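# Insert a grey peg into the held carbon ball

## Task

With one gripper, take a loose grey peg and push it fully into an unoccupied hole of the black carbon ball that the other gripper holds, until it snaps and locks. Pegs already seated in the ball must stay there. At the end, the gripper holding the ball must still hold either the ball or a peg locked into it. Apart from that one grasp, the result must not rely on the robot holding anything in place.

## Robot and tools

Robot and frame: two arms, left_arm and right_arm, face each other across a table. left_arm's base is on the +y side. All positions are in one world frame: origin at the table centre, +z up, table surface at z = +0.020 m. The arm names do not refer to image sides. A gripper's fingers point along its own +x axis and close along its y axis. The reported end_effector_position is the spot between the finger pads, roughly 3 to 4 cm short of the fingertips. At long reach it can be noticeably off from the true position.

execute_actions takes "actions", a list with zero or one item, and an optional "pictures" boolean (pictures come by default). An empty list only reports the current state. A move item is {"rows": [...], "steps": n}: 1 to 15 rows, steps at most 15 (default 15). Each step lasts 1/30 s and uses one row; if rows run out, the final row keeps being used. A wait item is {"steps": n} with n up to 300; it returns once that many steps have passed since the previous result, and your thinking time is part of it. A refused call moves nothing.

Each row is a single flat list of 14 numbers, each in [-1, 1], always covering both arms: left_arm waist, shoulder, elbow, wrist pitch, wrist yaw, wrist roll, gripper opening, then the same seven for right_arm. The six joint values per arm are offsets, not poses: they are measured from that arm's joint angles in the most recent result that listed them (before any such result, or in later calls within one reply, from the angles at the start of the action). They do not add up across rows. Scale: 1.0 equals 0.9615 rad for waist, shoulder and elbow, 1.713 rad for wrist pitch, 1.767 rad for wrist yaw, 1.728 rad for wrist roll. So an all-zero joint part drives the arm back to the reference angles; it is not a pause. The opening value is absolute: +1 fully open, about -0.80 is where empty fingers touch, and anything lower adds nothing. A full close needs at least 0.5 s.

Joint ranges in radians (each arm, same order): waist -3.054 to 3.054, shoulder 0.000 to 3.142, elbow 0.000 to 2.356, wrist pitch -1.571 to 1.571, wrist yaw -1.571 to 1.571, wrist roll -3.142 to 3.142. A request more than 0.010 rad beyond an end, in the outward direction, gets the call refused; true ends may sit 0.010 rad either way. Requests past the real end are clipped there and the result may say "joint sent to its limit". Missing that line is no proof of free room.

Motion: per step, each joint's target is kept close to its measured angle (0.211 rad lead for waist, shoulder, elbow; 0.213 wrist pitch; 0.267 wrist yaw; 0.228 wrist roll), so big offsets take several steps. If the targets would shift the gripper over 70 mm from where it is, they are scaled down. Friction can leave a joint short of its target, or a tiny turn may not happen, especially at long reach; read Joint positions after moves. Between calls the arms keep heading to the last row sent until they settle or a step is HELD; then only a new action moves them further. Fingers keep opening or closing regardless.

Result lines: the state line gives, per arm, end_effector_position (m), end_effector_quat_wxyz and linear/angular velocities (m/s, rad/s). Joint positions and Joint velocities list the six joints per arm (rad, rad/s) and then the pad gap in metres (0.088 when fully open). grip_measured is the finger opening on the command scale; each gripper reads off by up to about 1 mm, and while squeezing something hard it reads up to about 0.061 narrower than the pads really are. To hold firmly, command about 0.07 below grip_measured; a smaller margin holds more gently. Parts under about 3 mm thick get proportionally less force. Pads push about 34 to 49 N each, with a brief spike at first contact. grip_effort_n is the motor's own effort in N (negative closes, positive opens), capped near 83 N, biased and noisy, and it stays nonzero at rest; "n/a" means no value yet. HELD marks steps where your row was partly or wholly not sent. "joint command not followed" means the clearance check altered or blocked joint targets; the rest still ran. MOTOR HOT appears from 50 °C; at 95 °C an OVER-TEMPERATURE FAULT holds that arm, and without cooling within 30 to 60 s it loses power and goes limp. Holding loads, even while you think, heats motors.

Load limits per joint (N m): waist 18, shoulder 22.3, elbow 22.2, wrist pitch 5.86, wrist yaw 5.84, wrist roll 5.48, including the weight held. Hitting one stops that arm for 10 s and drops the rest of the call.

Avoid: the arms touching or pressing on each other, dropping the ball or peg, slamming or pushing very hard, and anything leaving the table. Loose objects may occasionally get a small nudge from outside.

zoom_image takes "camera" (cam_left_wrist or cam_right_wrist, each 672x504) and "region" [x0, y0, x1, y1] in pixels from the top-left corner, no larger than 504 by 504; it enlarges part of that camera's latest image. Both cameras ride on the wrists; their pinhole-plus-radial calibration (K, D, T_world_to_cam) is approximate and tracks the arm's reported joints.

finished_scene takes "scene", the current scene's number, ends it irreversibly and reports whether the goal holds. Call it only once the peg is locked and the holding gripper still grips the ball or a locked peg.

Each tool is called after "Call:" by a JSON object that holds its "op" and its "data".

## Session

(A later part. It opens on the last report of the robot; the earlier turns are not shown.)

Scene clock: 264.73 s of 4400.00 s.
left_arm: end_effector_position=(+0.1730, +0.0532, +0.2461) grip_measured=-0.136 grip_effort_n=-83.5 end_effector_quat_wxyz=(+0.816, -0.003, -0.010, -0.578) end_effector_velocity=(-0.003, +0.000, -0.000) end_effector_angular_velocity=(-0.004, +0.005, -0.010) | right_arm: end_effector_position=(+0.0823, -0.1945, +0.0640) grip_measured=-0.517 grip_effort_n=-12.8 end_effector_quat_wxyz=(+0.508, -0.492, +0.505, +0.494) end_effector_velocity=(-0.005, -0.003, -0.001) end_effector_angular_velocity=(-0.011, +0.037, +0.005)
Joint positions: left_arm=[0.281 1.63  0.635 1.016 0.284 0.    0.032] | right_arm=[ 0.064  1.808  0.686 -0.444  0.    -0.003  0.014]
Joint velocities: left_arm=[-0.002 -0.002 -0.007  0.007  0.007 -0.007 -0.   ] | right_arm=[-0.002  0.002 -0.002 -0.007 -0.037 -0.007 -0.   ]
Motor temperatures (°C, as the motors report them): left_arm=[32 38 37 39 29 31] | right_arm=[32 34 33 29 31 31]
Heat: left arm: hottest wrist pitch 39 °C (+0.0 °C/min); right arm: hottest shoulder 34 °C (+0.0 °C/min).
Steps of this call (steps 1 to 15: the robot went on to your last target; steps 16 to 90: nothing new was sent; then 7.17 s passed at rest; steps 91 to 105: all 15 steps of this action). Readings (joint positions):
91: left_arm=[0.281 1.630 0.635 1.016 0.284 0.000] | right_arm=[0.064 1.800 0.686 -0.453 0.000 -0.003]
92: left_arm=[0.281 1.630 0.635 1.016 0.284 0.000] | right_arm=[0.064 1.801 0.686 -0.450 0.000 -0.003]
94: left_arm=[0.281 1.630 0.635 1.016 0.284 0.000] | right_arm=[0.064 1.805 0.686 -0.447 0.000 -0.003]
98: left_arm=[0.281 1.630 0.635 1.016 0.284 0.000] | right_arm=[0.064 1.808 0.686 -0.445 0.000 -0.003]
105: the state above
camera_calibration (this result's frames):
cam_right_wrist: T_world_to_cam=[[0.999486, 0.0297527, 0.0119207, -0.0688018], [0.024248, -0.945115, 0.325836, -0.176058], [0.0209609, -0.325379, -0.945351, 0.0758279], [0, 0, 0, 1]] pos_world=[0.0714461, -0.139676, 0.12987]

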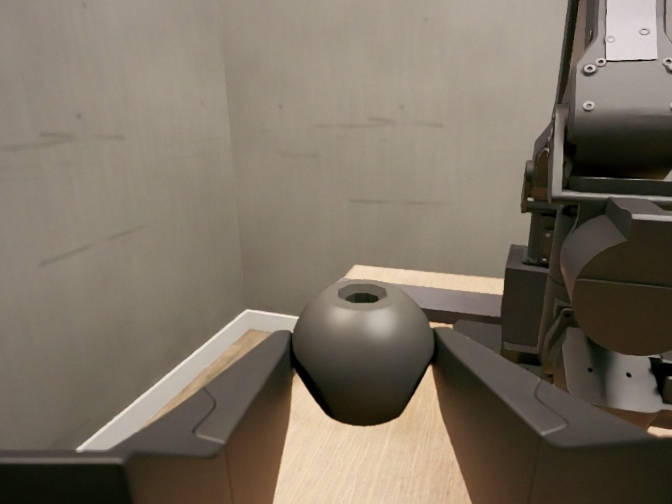

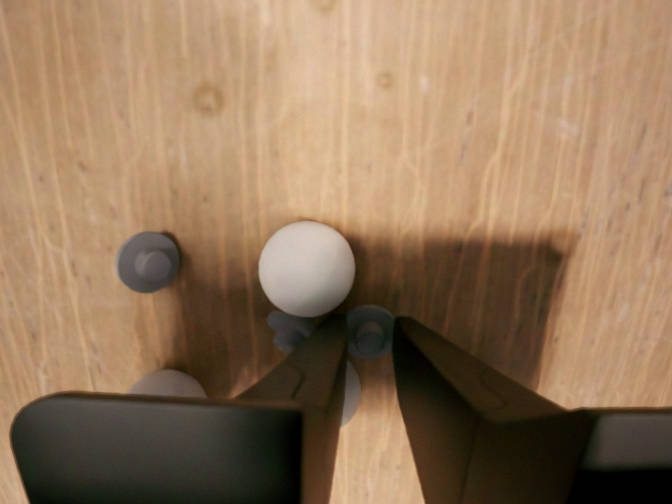

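Call:
{"op": "execute_actions", "data": {"actions": [{"rows": [[0,0,0,0,0,0,-0.21, 0,0,0,0,0,0,-0.58],[0,0,0,0,0,0,-0.21, 0,0,0,0,0,0,-0.6],[0,0,0,0,0,0,-0.21, 0,0,0,0,0,0,-0.62],[0,0,0,0,0,0,-0.21, 0,0,0,0,0,0,-0.64],[0,0,0,0,0,0,-0.21, 0,0,0,0,0,0,-0.66],[0,0,0,0,0,0,-0.21, 0,0,0,0,0,0,-0.68],[0,0,0,0,0,0,-0.21, 0,0,0,0,0,0,-0.70],[0,0,0,0,0,0,-0.21, 0,0,0,0,0,0,-0.72],[0,0,0,0,0,0,-0.21, 0,0,0,0,0,0,-0.74],[0,0,0,0,0,0,-0.21, 0,0,0,0,0,0,-0.76],[0,0,0,0,0,0,-0.21, 0,0,0,0,0,0,-0.78],[0,0,0,0,0,0,-0.21, 0,0,0,0,0,0,-0.8]], "steps": 15}], "pictures": false}}

Call:
{"op": "execute_actions", "data": {"actions": [{"steps": 8}]}}

Call:
{"op": "zoom_image", "data": {"camera": "cam_right_wrist", "region": [290, 270, 450, 390]}}

Scene clock: 281.33 s of 4400.00 s.
left_arm: end_effector_position=(+0.1730, +0.0532, +0.2461) grip_measured=-0.136 grip_effort_n=-83.5 end_effector_quat_wxyz=(+0.816, -0.003, -0.010, -0.578) end_effector_velocity=(-0.000, +0.000, -0.005) end_effector_angular_velocity=(+0.015, +0.020, +0.005) | right_arm: end_effector_position=(+0.0823, -0.1946, +0.0640) grip_measured=-0.703 grip_effort_n=-83.5 end_effector_quat_wxyz=(+0.507, -0.493, +0.506, +0.494) end_effector_velocity=(+0.002, -0.002, +0.000) end_effector_angular_velocity=(-0.008, -0.007, +0.020)
Joint positions: left_arm=[0.281 1.63  0.635 1.016 0.284 0.    0.032] | right_arm=[ 0.064  1.808  0.686 -0.445  0.    -0.003  0.005]
Joint velocities: left_arm=[-0.002 -0.002 -0.002 -0.022 -0.007 -0.007 -0.   ] | right_arm=[-0.002 -0.002 -0.002 -0.007  0.007 -0.022  0.   ]
Motor temperatures (°C, as the motors report them): left_arm=[32 39 37 40 29 31] | right_arm=[32 34 34 29 31 31]
Heat: left arm: hottest wrist pitch 40 °C (+1.0 °C/min); right arm: hottest shoulder 34 °C (+0.0 °C/min).
Steps of this call (steps 1 to 15: the robot went on to your last target; steps 16 to 90: nothing new was sent; then 13.10 s passed at rest; steps 91 to 105: all 15 steps of this action). Readings (joint positions):
91: left_arm=[0.281 1.630 0.635 1.016 0.284 0.000] | right_arm=[0.064 1.808 0.686 -0.443 0.000 -0.003]
92: left_arm=[0.281 1.630 0.635 1.016 0.284 0.000] | right_arm=[0.064 1.808 0.686 -0.443 0.000 -0.003]
94: left_arm=[0.281 1.630 0.635 1.016 0.284 0.000] | right_arm=[0.064 1.808 0.686 -0.443 0.000 -0.003]
98: left_arm=[0.281 1.630 0.635 1.016 0.284 0.000] | right_arm=[0.064 1.808 0.686 -0.443 0.000 -0.003]
105: the state above

Scene clock: 281.60 s of 4400.00 s.
left_arm: end_effector_position=(+0.1730, +0.0532, +0.2461) grip_measured=-0.136 grip_effort_n=-83.5 end_effector_quat_wxyz=(+0.816, -0.003, -0.010, -0.578) end_effector_velocity=(-0.002, -0.001, +0.006) end_effector_angular_velocity=(-0.016, -0.003, -0.010) | right_arm: end_effector_position=(+0.0823, -0.1946, +0.0640) grip_measured=-0.703 grip_effort_n=-83.5 end_effector_quat_wxyz=(+0.507, -0.493, +0.506, +0.494) end_effector_velocity=(-0.002, -0.001, +0.001) end_effector_angular_velocity=(-0.002, +0.007, +0.010)
Joint positions: left_arm=[0.281 1.63  0.635 1.016 0.284 0.    0.032] | right_arm=[ 0.064  1.808  0.686 -0.445  0.    -0.003  0.005]
Joint velocities: left_arm=[-0.002 -0.007  0.002  0.007  0.007 -0.007  0.   ] | right_arm=[ 0.002 -0.007 -0.002 -0.007 -0.007 -0.007  0.   ]
Motor temperatures (°C, as the motors report them): left_arm=[32 39 37 40 29 31] | right_arm=[32 34 34 29 31 31]
Heat: left arm: hottest wrist pitch 40 °C (+1.0 °C/min); right arm: hottest shoulder 34 °C (+0.0 °C/min).
Steps of this call (steps 1 to 8: the robot went on to your last target). Readings (joint positions):
1: left_arm=[0.281 1.630 0.635 1.016 0.284 0.000] | right_arm=[0.064 1.808 0.686 -0.445 0.000 -0.003]
2: left_arm=[0.281 1.630 0.635 1.016 0.284 0.000] | right_arm=[0.064 1.808 0.686 -0.445 0.000 -0.003]
4: left_arm=[0.281 1.630 0.635 1.016 0.284 0.000] | right_arm=[0.064 1.808 0.686 -0.445 0.000 -0.003]
8: the state above
camera_calibration (this result's frames):
cam_right_wrist: T_world_to_cam=[[0.999486, 0.0297618, 0.011876, -0.0687875], [0.0242552, -0.944867, 0.326556, -0.176214], [0.0209401, -0.3261, -0.945103, 0.0756187], [0, 0, 0, 1]] pos_world=[0.0714428, -0.139792, 0.129828]

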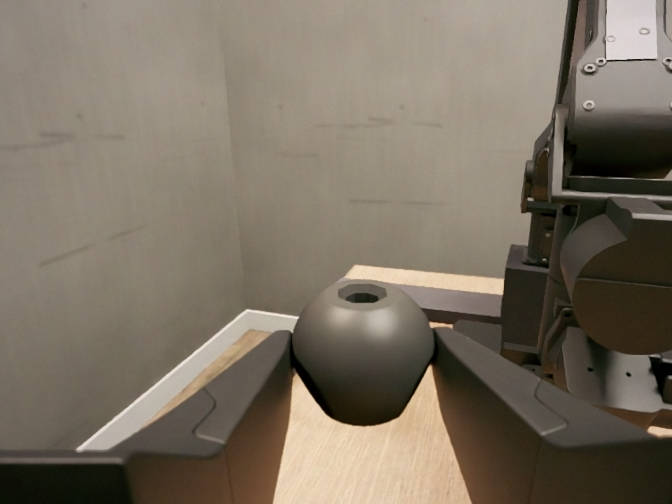

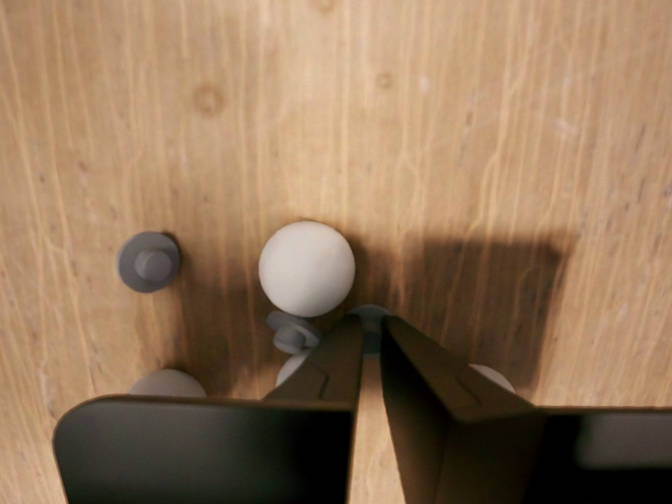

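Region (290, 270, 450, 390) of cam_right_wrist's 672x504 image, scaled by 3.150, with more detail than that image has; it fills the top 378 rows of this view, and the rest is white.

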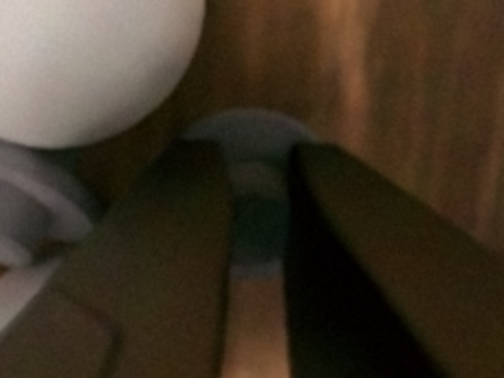

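Call:
{"op": "execute_actions", "data": {"actions": [{"rows": [[-0.01,0.012,0.002,0.006,-0.004,0,-0.21, 0,-0.012,0.012,-0.012,0,0,-0.8],[-0.02,0.025,0.004,0.011,-0.008,0,-0.21, 0,-0.025,0.024,-0.024,0,0,-0.8],[-0.035,0.044,0.008,0.02,-0.014,0,-0.21, 0,-0.04,0.045,-0.043,0,0,-0.8],[-0.05,0.063,0.011,0.029,-0.021,0,-0.21, 0,-0.053,0.068,-0.062,0,0,-0.8],[-0.066,0.083,0.015,0.038,-0.027,0,-0.21, 0,-0.065,0.092,-0.082,0,0,-0.8],[-0.081,0.102,0.018,0.047,-0.034,0,-0.21, 0,-0.077,0.115,-0.101,0,0,-0.8],[-0.097,0.122,0.022,0.056,-0.04,0,-0.21, 0,-0.088,0.14,-0.12,0,0,-0.8],[-0.113,0.141,0.025,0.065,-0.047,0,-0.21, 0,-0.1,0.162,-0.139,0,0,-0.8],[-0.128,0.161,0.029,0.074,-0.053,0,-0.21, 0,-0.112,0.184,-0.159,0,0,-0.8],[-0.144,0.18,0.032,0.083,-0.059,0,-0.21, 0,-0.123,0.207,-0.178,0,0,-0.8],[-0.159,0.2,0.036,0.092,-0.066,0,-0.21, 0,-0.135,0.229,-0.197,0,0,-0.8],[-0.175,0.219,0.039,0.101,-0.072,0,-0.21, 0,-0.147,0.252,-0.216,0,0,-0.8],[-0.19,0.239,0.043,0.11,-0.079,0,-0.21, 0,-0.158,0.274,-0.235,0,0,-0.8],[-0.206,0.258,0.046,0.119,-0.085,0,-0.21, 0,-0.17,0.296,-0.255,0,0,-0.8],[-0.221,0.278,0.05,0.128,-0.092,0,-0.21, 0,-0.182,0.319,-0.274,0,0,-0.8]], "steps": 15}], "pictures": false}}

Call:
{"op": "execute_actions", "data": {"actions": [{"steps": 12}]}}

Scene clock: 372.37 s of 4400.00 s.
left_arm: end_effector_position=(+0.1353, +0.0089, +0.2116) grip_measured=-0.136 grip_effort_n=-83.5 end_effector_quat_wxyz=(+0.804, -0.006, -0.013, -0.594) end_effector_velocity=(-0.115, -0.111, -0.100) end_effector_angular_velocity=(-0.017, +0.010, -0.113) | right_arm: end_effector_position=(+0.0830, -0.1711, +0.1398) grip_measured=-0.703 grip_effort_n=-83.5 end_effector_quat_wxyz=(+0.506, -0.494, +0.507, +0.493) end_effector_velocity=(+0.003, +0.033, +0.215) end_effector_angular_velocity=(+0.007, -0.008, +0.005)
Joint positions: left_arm=[0.116 1.827 0.666 1.19  0.158 0.    0.032] | right_arm=[ 0.064  1.677  0.919 -0.816  0.    -0.003  0.005]
Joint velocities: left_arm=[-0.442  0.545  0.11   0.447 -0.33  -0.007 -0.   ] | right_arm=[-0.002 -0.325  0.613 -0.93   0.007 -0.007 -0.   ]
Motor temperatures (°C, as the motors report them): left_arm=[32 39 37 40 29 31] | right_arm=[32 36 34 29 31 31]
Heat: left arm: hottest wrist pitch 40 °C (+0.0 °C/min); right arm: hottest shoulder 36 °C (+1.0 °C/min).
Steps of this call (steps 1 to 15: the robot went on to your last target; steps 16 to 90: nothing new was sent; then 87.27 s passed at rest; steps 91 to 105: all 15 steps of this action). Readings (joint positions):
91: left_arm=[0.281 1.630 0.635 1.017 0.284 0.000] | right_arm=[0.064 1.808 0.686 -0.446 0.000 -0.003]
92: left_arm=[0.279 1.631 0.635 1.021 0.281 0.000] | right_arm=[0.064 1.807 0.688 -0.454 0.000 -0.003]
94: left_arm=[0.267 1.642 0.636 1.041 0.269 0.000] | right_arm=[0.064 1.799 0.701 -0.494 0.000 -0.003]
98: left_arm=[0.218 1.699 0.645 1.087 0.233 0.000] | right_arm=[0.064 1.760 0.768 -0.596 0.000 -0.003]
105: the state above

Scene clock: 372.77 s of 4400.00 s.
left_arm: end_effector_position=(+0.1241, -0.0012, +0.2020) grip_measured=-0.136 grip_effort_n=-83.5 end_effector_quat_wxyz=(+0.801, -0.007, -0.013, -0.598) end_effector_velocity=(-0.002, -0.002, -0.006) end_effector_angular_velocity=(+0.009, +0.029, +0.009) | right_arm: end_effector_position=(+0.0830, -0.1694, +0.1616) grip_measured=-0.703 grip_effort_n=-83.5 end_effector_quat_wxyz=(+0.506, -0.494, +0.507, +0.493) end_effector_velocity=(-0.001, -0.002, +0.005) end_effector_angular_velocity=(-0.017, +0.008, +0.005)
Joint positions: left_arm=[0.074 1.879 0.676 1.233 0.126 0.    0.032] | right_arm=[ 0.064  1.643  0.978 -0.908  0.    -0.003  0.005]
Joint velocities: left_arm=[-0.012  0.012  0.002 -0.007 -0.022 -0.022 -0.   ] | right_arm=[-0.002 -0.002  0.017 -0.037 -0.007 -0.007 -0.   ]
Motor temperatures (°C, as the motors report them): left_arm=[32 39 37 40 29 31] | right_arm=[32 36 34 29 31 31]
Heat: left arm: hottest wrist pitch 40 °C (+0.0 °C/min); right arm: hottest shoulder 36 °C (+1.0 °C/min).
Steps of this call (steps 1 to 12: the robot went on to your last target). Readings (joint positions):
1: left_arm=[0.102 1.842 0.669 1.200 0.150 0.000] | right_arm=[0.064 1.668 0.937 -0.841 0.000 -0.003]
2: left_arm=[0.092 1.854 0.671 1.207 0.145 0.000] | right_arm=[0.064 1.658 0.950 -0.857 0.000 -0.003]
4: left_arm=[0.079 1.869 0.671 1.218 0.137 0.000] | right_arm=[0.064 1.647 0.969 -0.880 0.000 -0.003]
8: left_arm=[0.074 1.877 0.674 1.230 0.128 0.000] | right_arm=[0.064 1.643 0.977 -0.902 0.000 -0.003]
12: the state above
camera_calibration (this result's frames):
cam_left_wrist: T_world_to_cam=[[-0.95862, -0.283939, -0.0206287, 0.130371], [-0.0590636, 0.269245, -0.961259, 0.236927], [0.278494, -0.920264, -0.274874, 0.0977968], [0, 0, 0, 1]] pos_world=[0.111734, 0.0632252, 0.257319]
cam_right_wrist: T_world_to_cam=[[0.999489, 0.0298332, 0.0115182, -0.0713549], [0.0243132, -0.942857, 0.33231, -0.18486], [0.0207739, -0.33186, -0.9431, 0.174775], [0, 0, 0, 1]] pos_world=[0.0721821, -0.114167, 0.227082]

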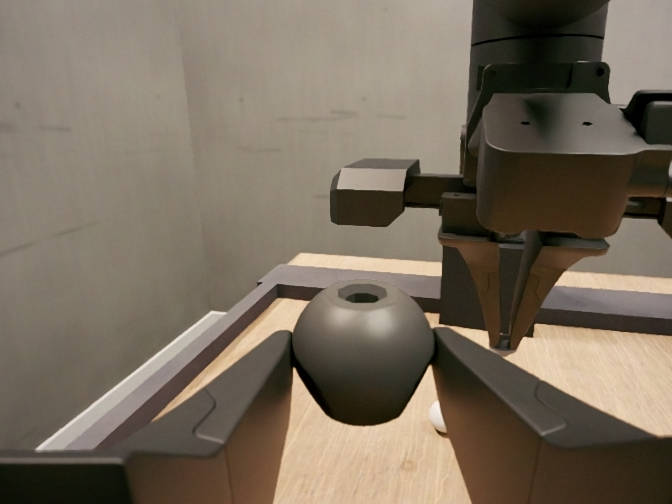

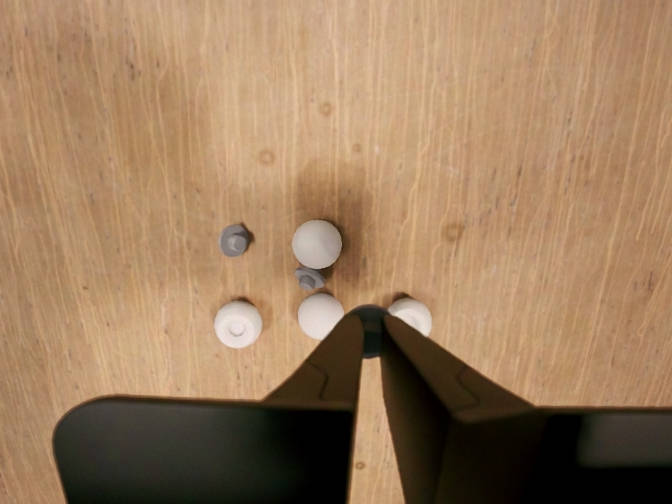

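Call:
{"op": "execute_actions", "data": {"actions": [{"rows": [[-0.005,0.007,0.002,0.003,-0.002,0,-0.21, 0,0.005,0.017,-0.007,0,0,-0.8],[-0.014,0.02,0.004,0.008,-0.006,0,-0.21, 0,0.013,0.046,-0.018,0,0,-0.8],[-0.027,0.037,0.008,0.015,-0.011,0,-0.21, 0,0.025,0.086,-0.034,0,0,-0.8],[-0.039,0.054,0.011,0.022,-0.016,0,-0.21, 0,0.036,0.125,-0.05,0,0,-0.8],[-0.053,0.073,0.016,0.03,-0.022,0,-0.21, 0,0.05,0.171,-0.068,0,0,-0.8],[-0.068,0.093,0.02,0.038,-0.028,0,-0.21, 0,0.063,0.217,-0.087,0,0,-0.8],[-0.082,0.112,0.024,0.045,-0.034,0,-0.21, 0,0.076,0.262,-0.105,0,0,-0.8],[-0.096,0.132,0.028,0.053,-0.04,0,-0.21, 0,0.089,0.308,-0.123,0,0,-0.8],[-0.11,0.152,0.032,0.061,-0.046,0,-0.21, 0,0.103,0.353,-0.141,0,0,-0.8],[-0.125,0.171,0.036,0.069,-0.052,0,-0.21, 0,0.116,0.399,-0.159,0,0,-0.8],[-0.139,0.191,0.041,0.077,-0.057,0,-0.21, 0,0.129,0.445,-0.178,0,0,-0.8],[-0.151,0.208,0.044,0.084,-0.063,0,-0.21, 0,0.141,0.485,-0.194,0,0,-0.8],[-0.164,0.225,0.048,0.091,-0.068,0,-0.21, 0,0.152,0.524,-0.209,0,0,-0.8],[-0.173,0.237,0.05,0.096,-0.071,0,-0.21, 0,0.16,0.553,-0.221,0,0,-0.8],[-0.178,0.2445,0.052,0.0987,-0.0736,0,-0.21, 0,0.1654,0.57,-0.2277,0,0,-0.8]], "steps": 15}], "pictures": false}}

Call:
{"op": "execute_actions", "data": {"actions": [{"steps": 20}]}}

Scene clock: 403.60 s of 4400.00 s.
left_arm: end_effector_position=(+0.0806, -0.0292, +0.1633) grip_measured=-0.136 grip_effort_n=-83.5 end_effector_quat_wxyz=(+0.790, -0.007, -0.009, -0.613) end_effector_velocity=(-0.110, -0.052, -0.107) end_effector_angular_velocity=(+0.074, +0.033, -0.108) | right_arm: end_effector_position=(+0.0846, -0.1152, +0.2369) grip_measured=-0.703 grip_effort_n=-83.5 end_effector_quat_wxyz=(+0.508, -0.492, +0.505, +0.495) end_effector_velocity=(+0.002, +0.099, +0.164) end_effector_angular_velocity=(+0.081, +0.020, +0.000)
Joint positions: left_arm=[-0.068  2.059  0.71   1.371  0.021  0.     0.032] | right_arm=[ 0.064  1.763  1.425 -1.228  0.    -0.003  0.005]
Joint velocities: left_arm=[-0.32   0.413  0.076  0.256 -0.212 -0.007 -0.   ] | right_arm=[-0.007  0.247  0.95  -0.623 -0.022 -0.007 -0.   ]
Motor temperatures (°C, as the motors report them): left_arm=[32 39 37 41 29 31] | right_arm=[32 37 36 29 31 31]
Heat: left arm: hottest wrist pitch 41 °C (+1.0 °C/min); right arm: hottest shoulder 37 °C (+2.0 °C/min).
Steps of this call (steps 1 to 30: the robot went on to your last target; steps 31 to 90: nothing new was sent; then 27.33 s passed at rest; steps 91 to 105: all 15 steps of this action). Readings (joint positions):
91: left_arm=[0.072 1.881 0.676 1.234 0.125 0.000] | right_arm=[0.064 1.643 0.980 -0.913 0.000 -0.003]
92: left_arm=[0.071 1.881 0.676 1.237 0.123 0.000] | right_arm=[0.064 1.643 0.985 -0.920 0.000 -0.003]
94: left_arm=[0.063 1.889 0.677 1.252 0.113 0.000] | right_arm=[0.064 1.650 1.014 -0.950 0.000 -0.003]
98: left_arm=[0.022 1.939 0.689 1.291 0.084 0.000] | right_arm=[0.064 1.687 1.148 -1.039 0.000 -0.003]
105: the state above

Scene clock: 404.27 s of 4400.00 s.
left_arm: end_effector_position=(+0.0721, -0.0336, +0.1558) grip_measured=-0.136 grip_effort_n=-83.5 end_effector_quat_wxyz=(+0.789, -0.007, -0.010, -0.615) end_effector_velocity=(-0.005, -0.001, +0.002) end_effector_angular_velocity=(-0.009, +0.005, -0.015) | right_arm: end_effector_position=(+0.0848, -0.1087, +0.2508) grip_measured=-0.703 grip_effort_n=-83.5 end_effector_quat_wxyz=(+0.506, -0.494, +0.507, +0.493) end_effector_velocity=(+0.002, -0.005, +0.000) end_effector_angular_velocity=(-0.022, -0.007, -0.010)
Joint positions: left_arm=[-0.094  2.096  0.719  1.401 -0.001  0.     0.032] | right_arm=[ 0.064  1.789  1.513 -1.296  0.    -0.003  0.005]
Joint velocities: left_arm=[-0.007 -0.002 -0.002  0.007  0.007 -0.007 -0.   ] | right_arm=[-0.002 -0.002 -0.002 -0.022  0.007  0.007 -0.   ]
Motor temperatures (°C, as the motors report them): left_arm=[32 39 37 41 29 31] | right_arm=[32 37 36 29 31 31]
Heat: left arm: hottest wrist pitch 41 °C (+1.0 °C/min); right arm: hottest shoulder 37 °C (+2.0 °C/min).
Steps of this call (steps 1 to 20: the robot went on to your last target). Readings (joint positions):
1: left_arm=[-0.077 2.070 0.712 1.378 0.016 0.000] | right_arm=[0.064 1.769 1.452 -1.244 0.000 -0.003]
2: left_arm=[-0.084 2.079 0.713 1.383 0.013 0.000] | right_arm=[0.064 1.773 1.471 -1.257 0.000 -0.003]
4: left_arm=[-0.091 2.088 0.714 1.391 0.007 0.000] | right_arm=[0.064 1.777 1.492 -1.275 0.000 -0.003]
8: left_arm=[-0.093 2.093 0.718 1.398 0.001 0.000] | right_arm=[0.064 1.786 1.507 -1.290 0.000 -0.003]
20: the state above
camera_calibration (this result's frames):
cam_left_wrist: T_world_to_cam=[[-0.969607, -0.244088, -0.0168548, 0.0719459], [-0.0527141, 0.275676, -0.959804, 0.197746], [0.238923, -0.929744, -0.280164, 0.0730664], [0, 0, 0, 1]] pos_world=[0.0627259, 0.0309805, 0.21148]
cam_right_wrist: T_world_to_cam=[[0.999488, 0.0298155, 0.0116077, -0.0759682], [0.0242986, -0.943363, 0.330873, -0.157042], [0.0208154, -0.330421, -0.943604, 0.279356], [0, 0, 0, 1]] pos_world=[0.0739303, -0.0535775, 0.316444]

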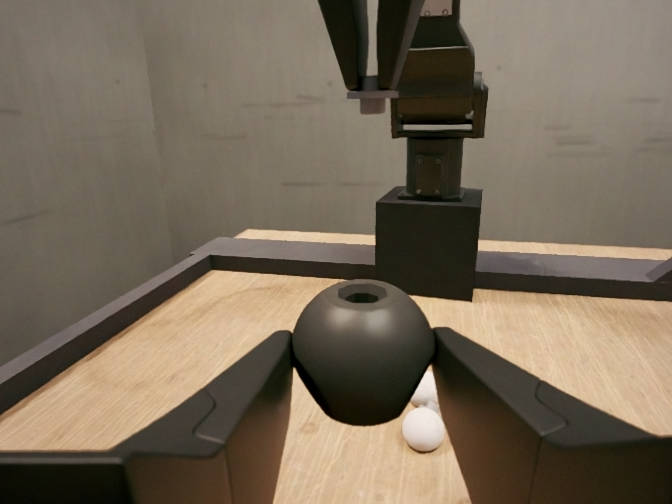

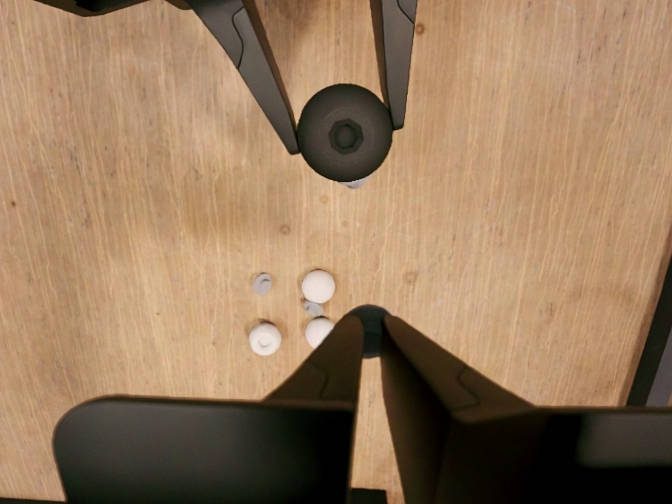

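Call:
{"op": "zoom_image", "data": {"camera": "cam_right_wrist", "region": [270, 70, 430, 200]}}

Call:
{"op": "zoom_image", "data": {"camera": "cam_left_wrist", "region": [310, 40, 430, 130]}}

Region (270, 70, 430, 200) of cam_right_wrist's 672x504 image, scaled by 3.150, with more detail than that image has; it fills the top 410 rows of this view, and the rest is white.

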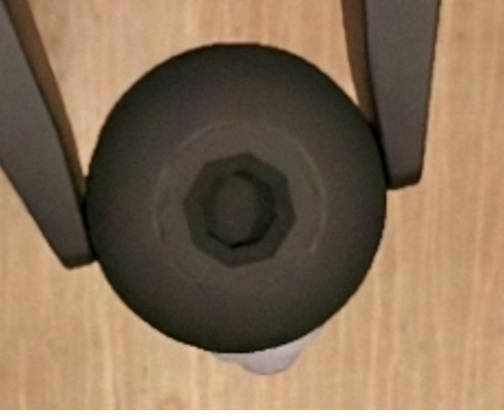

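Region (310, 40, 430, 130) of cam_left_wrist's 672x504 image, scaled by 4.200, with more detail than that image has; it fills the top 378 rows of this view, and the rest is white.

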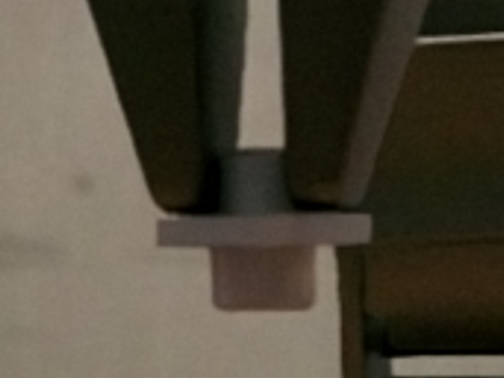

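Call:
{"op": "execute_actions", "data": {"actions": [{"rows": [[0,0,0,0,0,0,-0.21, 0.002,0.015,0.014,0.001,0,0,-0.8],[0,0,0,0,0,0,-0.21, 0.004,0.032,0.03,0.002,0,0,-0.8],[0,0,0,0,0,0,-0.21, 0.007,0.053,0.049,0.003,0,0,-0.8],[0,0,0,0,0,0,-0.21, 0.009,0.074,0.069,0.004,0,0,-0.8],[0,0,0,0,0,0,-0.21, 0.012,0.095,0.088,0.005,0,0,-0.8],[0,0,0,0,0,0,-0.21, 0.015,0.116,0.108,0.006,0,0,-0.8],[0,0,0,0,0,0,-0.21, 0.018,0.137,0.127,0.007,0,0,-0.8],[0,0,0,0,0,0,-0.21, 0.02,0.158,0.147,0.008,0,0,-0.8],[0,0,0,0,0,0,-0.21, 0.023,0.179,0.167,0.009,0,0,-0.8],[0,0,0,0,0,0,-0.21, 0.025,0.196,0.182,0.009,0,0,-0.8],[0,0,0,0,0,0,-0.21, 0.027,0.2107,0.196,0.01,0,0,-0.8]], "steps": 15}], "pictures": false}}

Call:
{"op": "execute_actions", "data": {"actions": [{"steps": 15}]}}

Scene clock: 444.17 s of 4400.00 s.
left_arm: end_effector_position=(+0.0721, -0.0336, +0.1558) grip_measured=-0.136 grip_effort_n=-83.5 end_effector_quat_wxyz=(+0.789, -0.007, -0.010, -0.615) end_effector_velocity=(+0.002, +0.001, -0.004) end_effector_angular_velocity=(+0.006, +0.025, +0.019) | right_arm: end_effector_position=(+0.0778, -0.0647, +0.2314) grip_measured=-0.703 grip_effort_n=-83.5 end_effector_quat_wxyz=(+0.500, -0.501, +0.502, +0.497) end_effector_velocity=(-0.006, +0.020, -0.024) end_effector_angular_velocity=(-0.061, +0.008, +0.034)
Joint positions: left_arm=[-0.094  2.096  0.719  1.401 -0.001  0.     0.032] | right_arm=[ 0.087  1.969  1.673 -1.281  0.    -0.003  0.005]
Joint velocities: left_arm=[-0.002  0.002 -0.002 -0.007 -0.022 -0.022 -0.   ] | right_arm=[ 0.012  0.139  0.1   -0.022 -0.007 -0.022 -0.   ]
Motor temperatures (°C, as the motors report them): left_arm=[32 39 37 42 29 31] | right_arm=[32 37 38 29 31 31]
Heat: left arm: hottest wrist pitch 42 °C (+1.0 °C/min); right arm: hottest elbow 38 °C (+2.0 °C/min).
Steps of this call (steps 1 to 15: the robot went on to your last target; steps 16 to 90: nothing new was sent; then 36.40 s passed at rest; steps 91 to 105: all 15 steps of this action). Readings (joint positions):
91: left_arm=[-0.094 2.096 0.719 1.401 -0.001 0.000] | right_arm=[0.064 1.790 1.513 -1.296 0.000 -0.003]
92: left_arm=[-0.094 2.096 0.719 1.401 -0.001 0.000] | right_arm=[0.064 1.792 1.516 -1.296 0.000 -0.003]
94: left_arm=[-0.094 2.096 0.719 1.401 -0.001 0.000] | right_arm=[0.065 1.809 1.534 -1.296 0.000 -0.003]
98: left_arm=[-0.094 2.096 0.719 1.401 -0.001 0.000] | right_arm=[0.072 1.873 1.595 -1.290 0.000 -0.003]
105: the state above

Scene clock: 444.67 s of 4400.00 s.
left_arm: end_effector_position=(+0.0721, -0.0336, +0.1558) grip_measured=-0.136 grip_effort_n=-83.5 end_effector_quat_wxyz=(+0.789, -0.007, -0.010, -0.615) end_effector_velocity=(-0.000, +0.001, -0.001) end_effector_angular_velocity=(+0.005, +0.009, -0.005) | right_arm: end_effector_position=(+0.0777, -0.0611, +0.2322) grip_measured=-0.703 grip_effort_n=-83.5 end_effector_quat_wxyz=(+0.501, -0.499, +0.501, +0.499) end_effector_velocity=(-0.002, -0.002, +0.000) end_effector_angular_velocity=(-0.007, +0.022, +0.005)
Joint positions: left_arm=[-0.094  2.096  0.719  1.401 -0.001  0.     0.032] | right_arm=[ 0.087  1.978  1.688 -1.281  0.    -0.003  0.005]
Joint velocities: left_arm=[ 0.002 -0.002 -0.002 -0.007  0.007 -0.007 -0.   ] | right_arm=[-0.002 -0.002 -0.002 -0.007 -0.022 -0.007 -0.   ]
Motor temperatures (°C, as the motors report them): left_arm=[32 40 37 42 29 31] | right_arm=[32 37 38 29 31 31]
Heat: left arm: hottest wrist pitch 42 °C (+1.0 °C/min); right arm: hottest elbow 38 °C (+2.0 °C/min).
Steps of this call (steps 1 to 15: the robot went on to your last target). Readings (joint positions):
1: left_arm=[-0.094 2.096 0.719 1.401 -0.001 0.000] | right_arm=[0.087 1.973 1.676 -1.281 0.000 -0.003]
2: left_arm=[-0.094 2.096 0.719 1.401 -0.001 0.000] | right_arm=[0.087 1.975 1.679 -1.281 0.000 -0.003]
4: left_arm=[-0.094 2.096 0.719 1.401 -0.001 0.000] | right_arm=[0.087 1.976 1.683 -1.281 0.000 -0.003]
8: left_arm=[-0.094 2.096 0.719 1.401 -0.001 0.000] | right_arm=[0.087 1.976 1.688 -1.281 0.000 -0.003]
15: the state above
camera_calibration (this result's frames):
cam_left_wrist: T_world_to_cam=[[-0.969607, -0.244088, -0.0168548, 0.0719459], [-0.0527141, 0.275676, -0.959804, 0.197746], [0.238923, -0.929744, -0.280164, 0.0730664], [0, 0, 0, 1]] pos_world=[0.0627259, 0.0309805, 0.21148]
cam_right_wrist: T_world_to_cam=[[0.998564, 0.0522838, 0.0116972, -0.0686457], [0.0455198, -0.943081, 0.329434, -0.107105], [0.0282555, -0.328429, -0.944106, 0.277295], [0, 0, 0, 1]] pos_world=[0.0655874, -0.006348, 0.297883]

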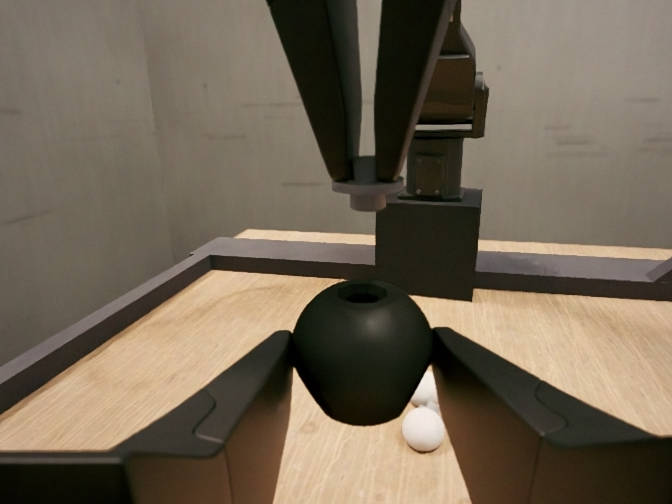

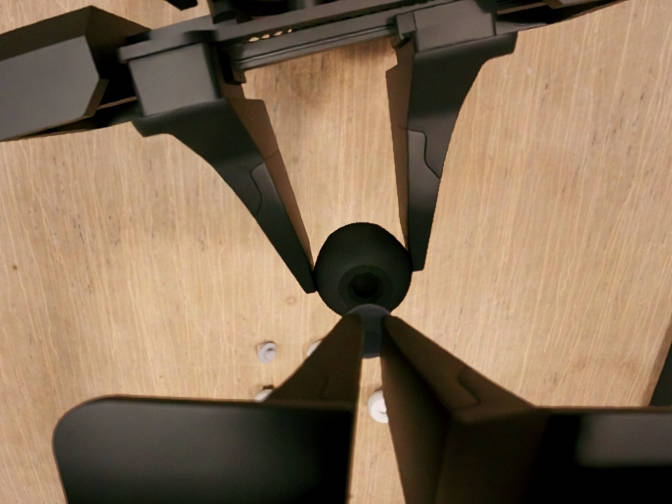

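Call:
{"op": "zoom_image", "data": {"camera": "cam_right_wrist", "region": [290, 210, 450, 370]}}

Call:
{"op": "zoom_image", "data": {"camera": "cam_left_wrist", "region": [280, 140, 460, 340]}}

Region (290, 210, 450, 370) of cam_right_wrist's 672x504 image, scaled by 3.150, with more detail than that image has.

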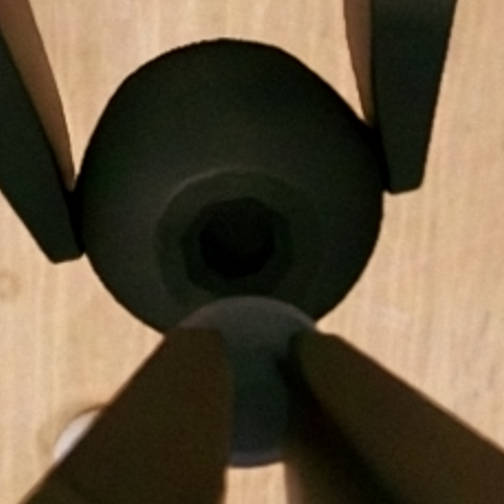

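Region (280, 140, 460, 340) of cam_left_wrist's 672x504 image, scaled by 2.520, with more detail than that image has; it fills the left 454 columns of this view, and the rest is white.

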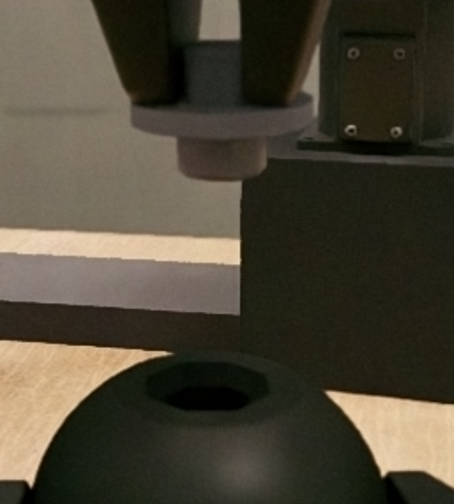

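Call:
{"op": "execute_actions", "data": {"actions": [{"rows": [[0,0,0,0,0,0,-0.21, -0.003,0.006,-0.02,0.008,0,0,-0.8],[0,0,0,0,0,0,-0.21, -0.005,0.012,-0.034,0.015,0,0,-0.8],[0,0,0,0,0,0,-0.21, -0.006,0.015,-0.046,0.022,0,0,-0.8],[0,0,0,0,0,0,-0.21, -0.007,0.0172,-0.0572,0.0289,0,0,-0.8]], "steps": 15}], "pictures": false}}

Call:
{"op": "execute_actions", "data": {"actions": [{"steps": 10}]}}

Call:
{"op": "zoom_image", "data": {"camera": "cam_left_wrist", "region": [290, 190, 440, 340]}}

Call:
{"op": "zoom_image", "data": {"camera": "cam_right_wrist", "region": [290, 210, 450, 370]}}

Scene clock: 483.07 s of 4400.00 s.
left_arm: end_effector_position=(+0.0721, -0.0336, +0.1558) grip_measured=-0.136 grip_effort_n=-83.5 end_effector_quat_wxyz=(+0.789, -0.007, -0.010, -0.615) end_effector_velocity=(+0.000, -0.001, -0.001) end_effector_angular_velocity=(+0.010, +0.010, +0.005) | right_arm: end_effector_position=(+0.0788, -0.0608, +0.2201) grip_measured=-0.703 grip_effort_n=-83.5 end_effector_quat_wxyz=(+0.502, -0.498, +0.502, +0.498) end_effector_velocity=(-0.000, +0.003, -0.003) end_effector_angular_velocity=(+0.012, +0.007, +0.020)
Joint positions: left_arm=[-0.094  2.096  0.719  1.401 -0.001  0.     0.032] | right_arm=[ 0.084  1.983  1.647 -1.235  0.    -0.003  0.005]
Joint velocities: left_arm=[-0.002 -0.007  0.002 -0.022 -0.007 -0.007  0.   ] | right_arm=[-0.002  0.002 -0.007  0.022 -0.007 -0.022 -0.001]
Motor temperatures (°C, as the motors report them): left_arm=[32 42 36 42 29 31] | right_arm=[32 38 39 29 31 31]
Heat: left arm: hottest shoulder 42 °C (+1.0 °C/min); right arm: hottest elbow 39 °C (+1.0 °C/min).
Steps of this call (steps 1 to 15: the robot went on to your last target; steps 16 to 90: nothing new was sent; then 34.90 s passed at rest; steps 91 to 105: all 15 steps of this action). Readings (joint positions):
91: left_arm=[-0.094 2.096 0.719 1.401 -0.001 0.000] | right_arm=[0.087 1.978 1.688 -1.279 0.000 -0.003]
92: left_arm=[-0.094 2.096 0.719 1.401 -0.001 0.000] | right_arm=[0.087 1.978 1.687 -1.274 0.000 -0.003]
94: left_arm=[-0.094 2.096 0.719 1.401 -0.001 0.000] | right_arm=[0.087 1.978 1.676 -1.257 0.000 -0.003]
98: left_arm=[-0.094 2.096 0.719 1.401 -0.001 0.000] | right_arm=[0.085 1.981 1.653 -1.242 0.000 -0.003]
105: the state above

Scene clock: 483.40 s of 4400.00 s.
left_arm: end_effector_position=(+0.0721, -0.0336, +0.1558) grip_measured=-0.136 grip_effort_n=-83.5 end_effector_quat_wxyz=(+0.789, -0.007, -0.010, -0.615) end_effector_velocity=(-0.002, -0.000, -0.001) end_effector_angular_velocity=(+0.005, +0.009, -0.010) | right_arm: end_effector_position=(+0.0788, -0.0609, +0.2198) grip_measured=-0.703 grip_effort_n=-83.5 end_effector_quat_wxyz=(+0.502, -0.498, +0.502, +0.498) end_effector_velocity=(+0.002, -0.002, +0.000) end_effector_angular_velocity=(-0.007, -0.007, +0.005)
Joint positions: left_arm=[-0.094  2.096  0.719  1.401 -0.001  0.     0.032] | right_arm=[ 0.084  1.983  1.646 -1.234  0.    -0.003  0.005]
Joint velocities: left_arm=[-0.002 -0.002 -0.002 -0.007  0.007 -0.007 -0.   ] | right_arm=[-0.002 -0.002 -0.002 -0.007  0.007 -0.007 -0.   ]
Motor temperatures (°C, as the motors report them): left_arm=[32 42 36 42 29 31] | right_arm=[32 38 39 29 31 31]
Heat: left arm: hottest shoulder 42 °C (+1.0 °C/min); right arm: hottest elbow 39 °C (+1.0 °C/min).
Steps of this call (steps 1 to 10: the robot went on to your last target). Readings (joint positions):
1: left_arm=[-0.094 2.096 0.719 1.401 -0.001 0.000] | right_arm=[0.084 1.983 1.647 -1.235 0.000 -0.003]
2: left_arm=[-0.094 2.096 0.719 1.401 -0.001 0.000] | right_arm=[0.084 1.983 1.647 -1.235 0.000 -0.003]
4: left_arm=[-0.094 2.096 0.719 1.401 -0.001 0.000] | right_arm=[0.084 1.983 1.646 -1.234 0.000 -0.003]
8: left_arm=[-0.094 2.096 0.719 1.401 -0.001 0.000] | right_arm=[0.084 1.983 1.646 -1.234 0.000 -0.003]
10: the state above
camera_calibration (this result's frames):
cam_left_wrist: T_world_to_cam=[[-0.969607, -0.244088, -0.0168548, 0.0719459], [-0.0527141, 0.275676, -0.959804, 0.197746], [0.238923, -0.929744, -0.280164, 0.0730664], [0, 0, 0, 1]] pos_world=[0.0627259, 0.0309805, 0.21148]
cam_right_wrist: T_world_to_cam=[[0.998719, 0.0492406, 0.0116748, -0.0698552], [0.0426427, -0.943089, 0.329794, -0.102694], [0.0272496, -0.328874, -0.943981, 0.26564], [0, 0, 0, 1]] pos_world=[0.0669062, -0.00604822, 0.285443]

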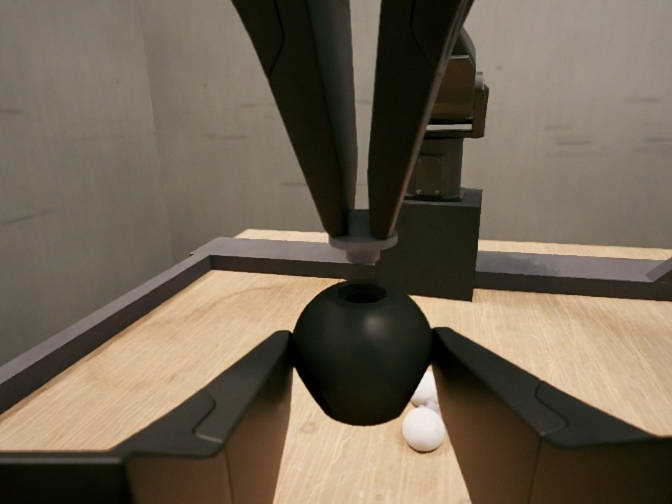

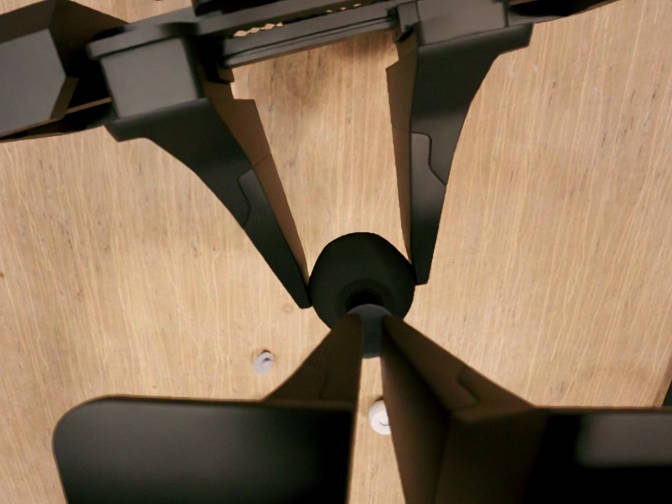

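Region (290, 190, 440, 340) of cam_left_wrist's 672x504 image, scaled by 3.360, with more detail than that image has.

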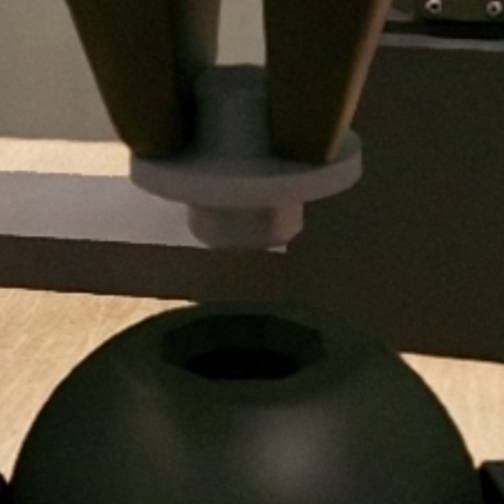

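Region (290, 210, 450, 370) of cam_right_wrist's 672x504 image, scaled by 3.150, with more detail than that image has.

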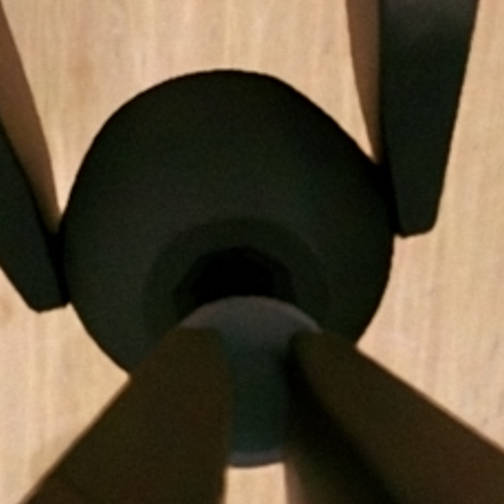

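Call:
{"op": "execute_actions", "data": {"actions": [{"rows": [[0,0,0,0,0,0,-0.21, 0,0.012,-0.018,0.005,0,0,-0.8],[0,0,0,0,0,0,-0.21, 0,0.013,-0.024,0.009,0,0,-0.8],[0,0,0,0,0,0,-0.21, 0,0.014,-0.03,0.013,0,0,-0.8],[0,0,0,0,0,0,-0.21, 0,0.015,-0.036,0.0165,0,0,-0.8],[0,0,0,0,0,0,-0.21, 0,0.016,-0.042,0.02,0,0,-0.8],[0,0,0,0,0,0,-0.21, 0,0.0167,-0.0482,0.0236,0,0,-0.8]], "steps": 15}], "pictures": false}}

Call:
{"op": "execute_actions", "data": {"actions": [{"steps": 10}]}}

Call:
{"op": "zoom_image", "data": {"camera": "cam_left_wrist", "region": [290, 190, 440, 340]}}

Scene clock: 532.13 s of 4400.00 s.
left_arm: end_effector_position=(+0.0721, -0.0336, +0.1558) grip_measured=-0.136 grip_effort_n=-83.5 end_effector_quat_wxyz=(+0.789, -0.007, -0.010, -0.615) end_effector_velocity=(+0.002, +0.000, +0.004) end_effector_angular_velocity=(-0.014, +0.004, +0.010) | right_arm: end_effector_position=(+0.0788, -0.0609, +0.2107) grip_measured=-0.703 grip_effort_n=-83.5 end_effector_quat_wxyz=(+0.502, -0.498, +0.501, +0.499) end_effector_velocity=(+0.002, -0.001, -0.002) end_effector_angular_velocity=(-0.002, +0.007, +0.000)
Joint positions: left_arm=[-0.094  2.096  0.719  1.401 -0.001  0.     0.032] | right_arm=[ 0.084  1.985  1.613 -1.197  0.    -0.003  0.005]
Joint velocities: left_arm=[ 0.002 -0.002  0.002  0.007 -0.007 -0.007  0.   ] | right_arm=[-0.007 -0.002 -0.012  0.007 -0.007 -0.007 -0.   ]
Motor temperatures (°C, as the motors report them): left_arm=[32 44 35 42 29 31] | right_arm=[32 40 36 29 31 31]
Heat: left arm: hottest shoulder 44 °C (+2.0 °C/min); right arm: hottest shoulder 40 °C (+1.0 °C/min).
Steps of this call (steps 1 to 15: the robot went on to your last target; steps 16 to 90: nothing new was sent; then 45.23 s passed at rest; steps 91 to 105: all 15 steps of this action). Readings (joint positions):
91: left_arm=[-0.094 2.096 0.719 1.401 -0.001 0.000] | right_arm=[0.084 1.983 1.645 -1.232 0.000 -0.003]
92: left_arm=[-0.094 2.096 0.719 1.401 -0.001 0.000] | right_arm=[0.084 1.983 1.643 -1.229 0.000 -0.003]
94: left_arm=[-0.094 2.096 0.719 1.401 -0.001 0.000] | right_arm=[0.084 1.983 1.637 -1.221 0.000 -0.003]
98: left_arm=[-0.094 2.096 0.719 1.401 -0.001 0.000] | right_arm=[0.084 1.984 1.620 -1.205 0.000 -0.003]
105: the state above

Scene clock: 532.47 s of 4400.00 s.
left_arm: end_effector_position=(+0.0721, -0.0336, +0.1558) grip_measured=-0.136 grip_effort_n=-83.5 end_effector_quat_wxyz=(+0.789, -0.007, -0.010, -0.615) end_effector_velocity=(+0.002, -0.000, +0.000) end_effector_angular_velocity=(+0.000, +0.008, +0.019) | right_arm: end_effector_position=(+0.0788, -0.0609, +0.2105) grip_measured=-0.703 grip_effort_n=-83.5 end_effector_quat_wxyz=(+0.502, -0.498, +0.501, +0.499) end_effector_velocity=(-0.002, +0.001, +0.000) end_effector_angular_velocity=(+0.008, +0.022, +0.005)
Joint positions: left_arm=[-0.094  2.096  0.719  1.401 -0.001  0.     0.032] | right_arm=[ 0.084  1.985  1.613 -1.196  0.    -0.003  0.005]
Joint velocities: left_arm=[-0.002 -0.002  0.002 -0.007 -0.022 -0.007  0.   ] | right_arm=[-0.002 -0.002 -0.002  0.007 -0.022 -0.007 -0.   ]
Motor temperatures (°C, as the motors report them): left_arm=[32 44 35 42 29 31] | right_arm=[32 40 36 29 31 31]
Heat: left arm: hottest shoulder 44 °C (+2.0 °C/min); right arm: hottest shoulder 40 °C (+1.0 °C/min).
Steps of this call (steps 1 to 10: the robot went on to your last target). Readings (joint positions):
1: left_arm=[-0.094 2.096 0.719 1.401 -0.001 0.000] | right_arm=[0.084 1.985 1.613 -1.197 0.000 -0.003]
2: left_arm=[-0.094 2.096 0.719 1.401 -0.001 0.000] | right_arm=[0.084 1.985 1.613 -1.197 0.000 -0.003]
4: left_arm=[-0.094 2.096 0.719 1.401 -0.001 0.000] | right_arm=[0.084 1.985 1.613 -1.196 0.000 -0.003]
8: left_arm=[-0.094 2.096 0.719 1.401 -0.001 0.000] | right_arm=[0.084 1.985 1.613 -1.196 0.000 -0.003]
10: the state above
camera_calibration (this result's frames):
cam_left_wrist: T_world_to_cam=[[-0.969607, -0.244088, -0.0168548, 0.0719459], [-0.0527141, 0.275676, -0.959804, 0.197746], [0.238923, -0.929744, -0.280164, 0.0730664], [0, 0, 0, 1]] pos_world=[0.0627259, 0.0309805, 0.21148]
cam_right_wrist: T_world_to_cam=[[0.998718, 0.0492183, 0.0117866, -0.0697735], [0.0426368, -0.943717, 0.327995, -0.0992712], [0.0272666, -0.327073, -0.944606, 0.25714], [0, 0, 0, 1]] pos_world=[0.0669053, -0.00614613, 0.276279]

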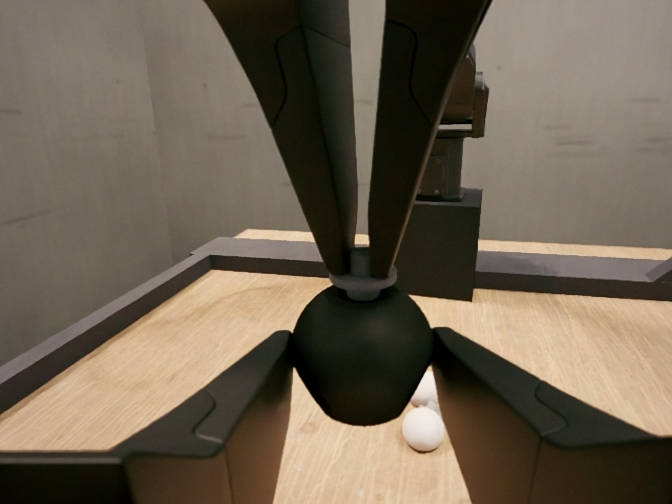

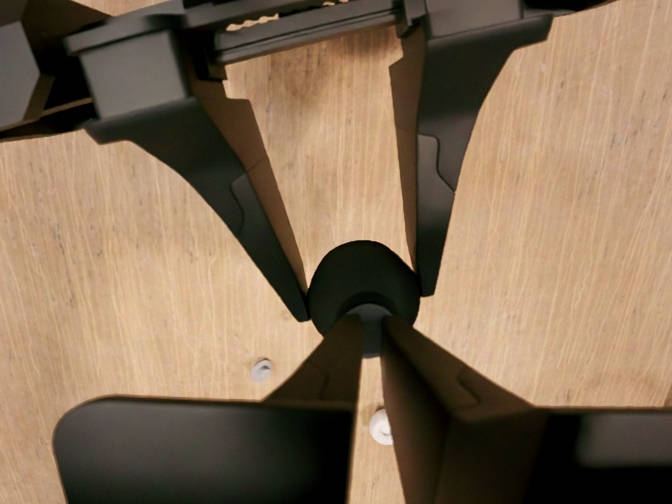

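Region (290, 190, 440, 340) of cam_left_wrist's 672x504 image, scaled by 3.360, with more detail than that image has.

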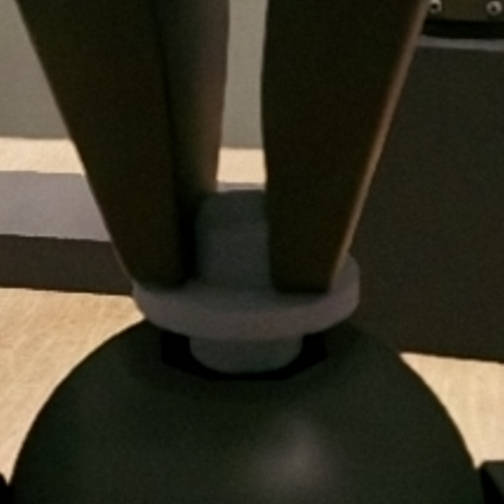

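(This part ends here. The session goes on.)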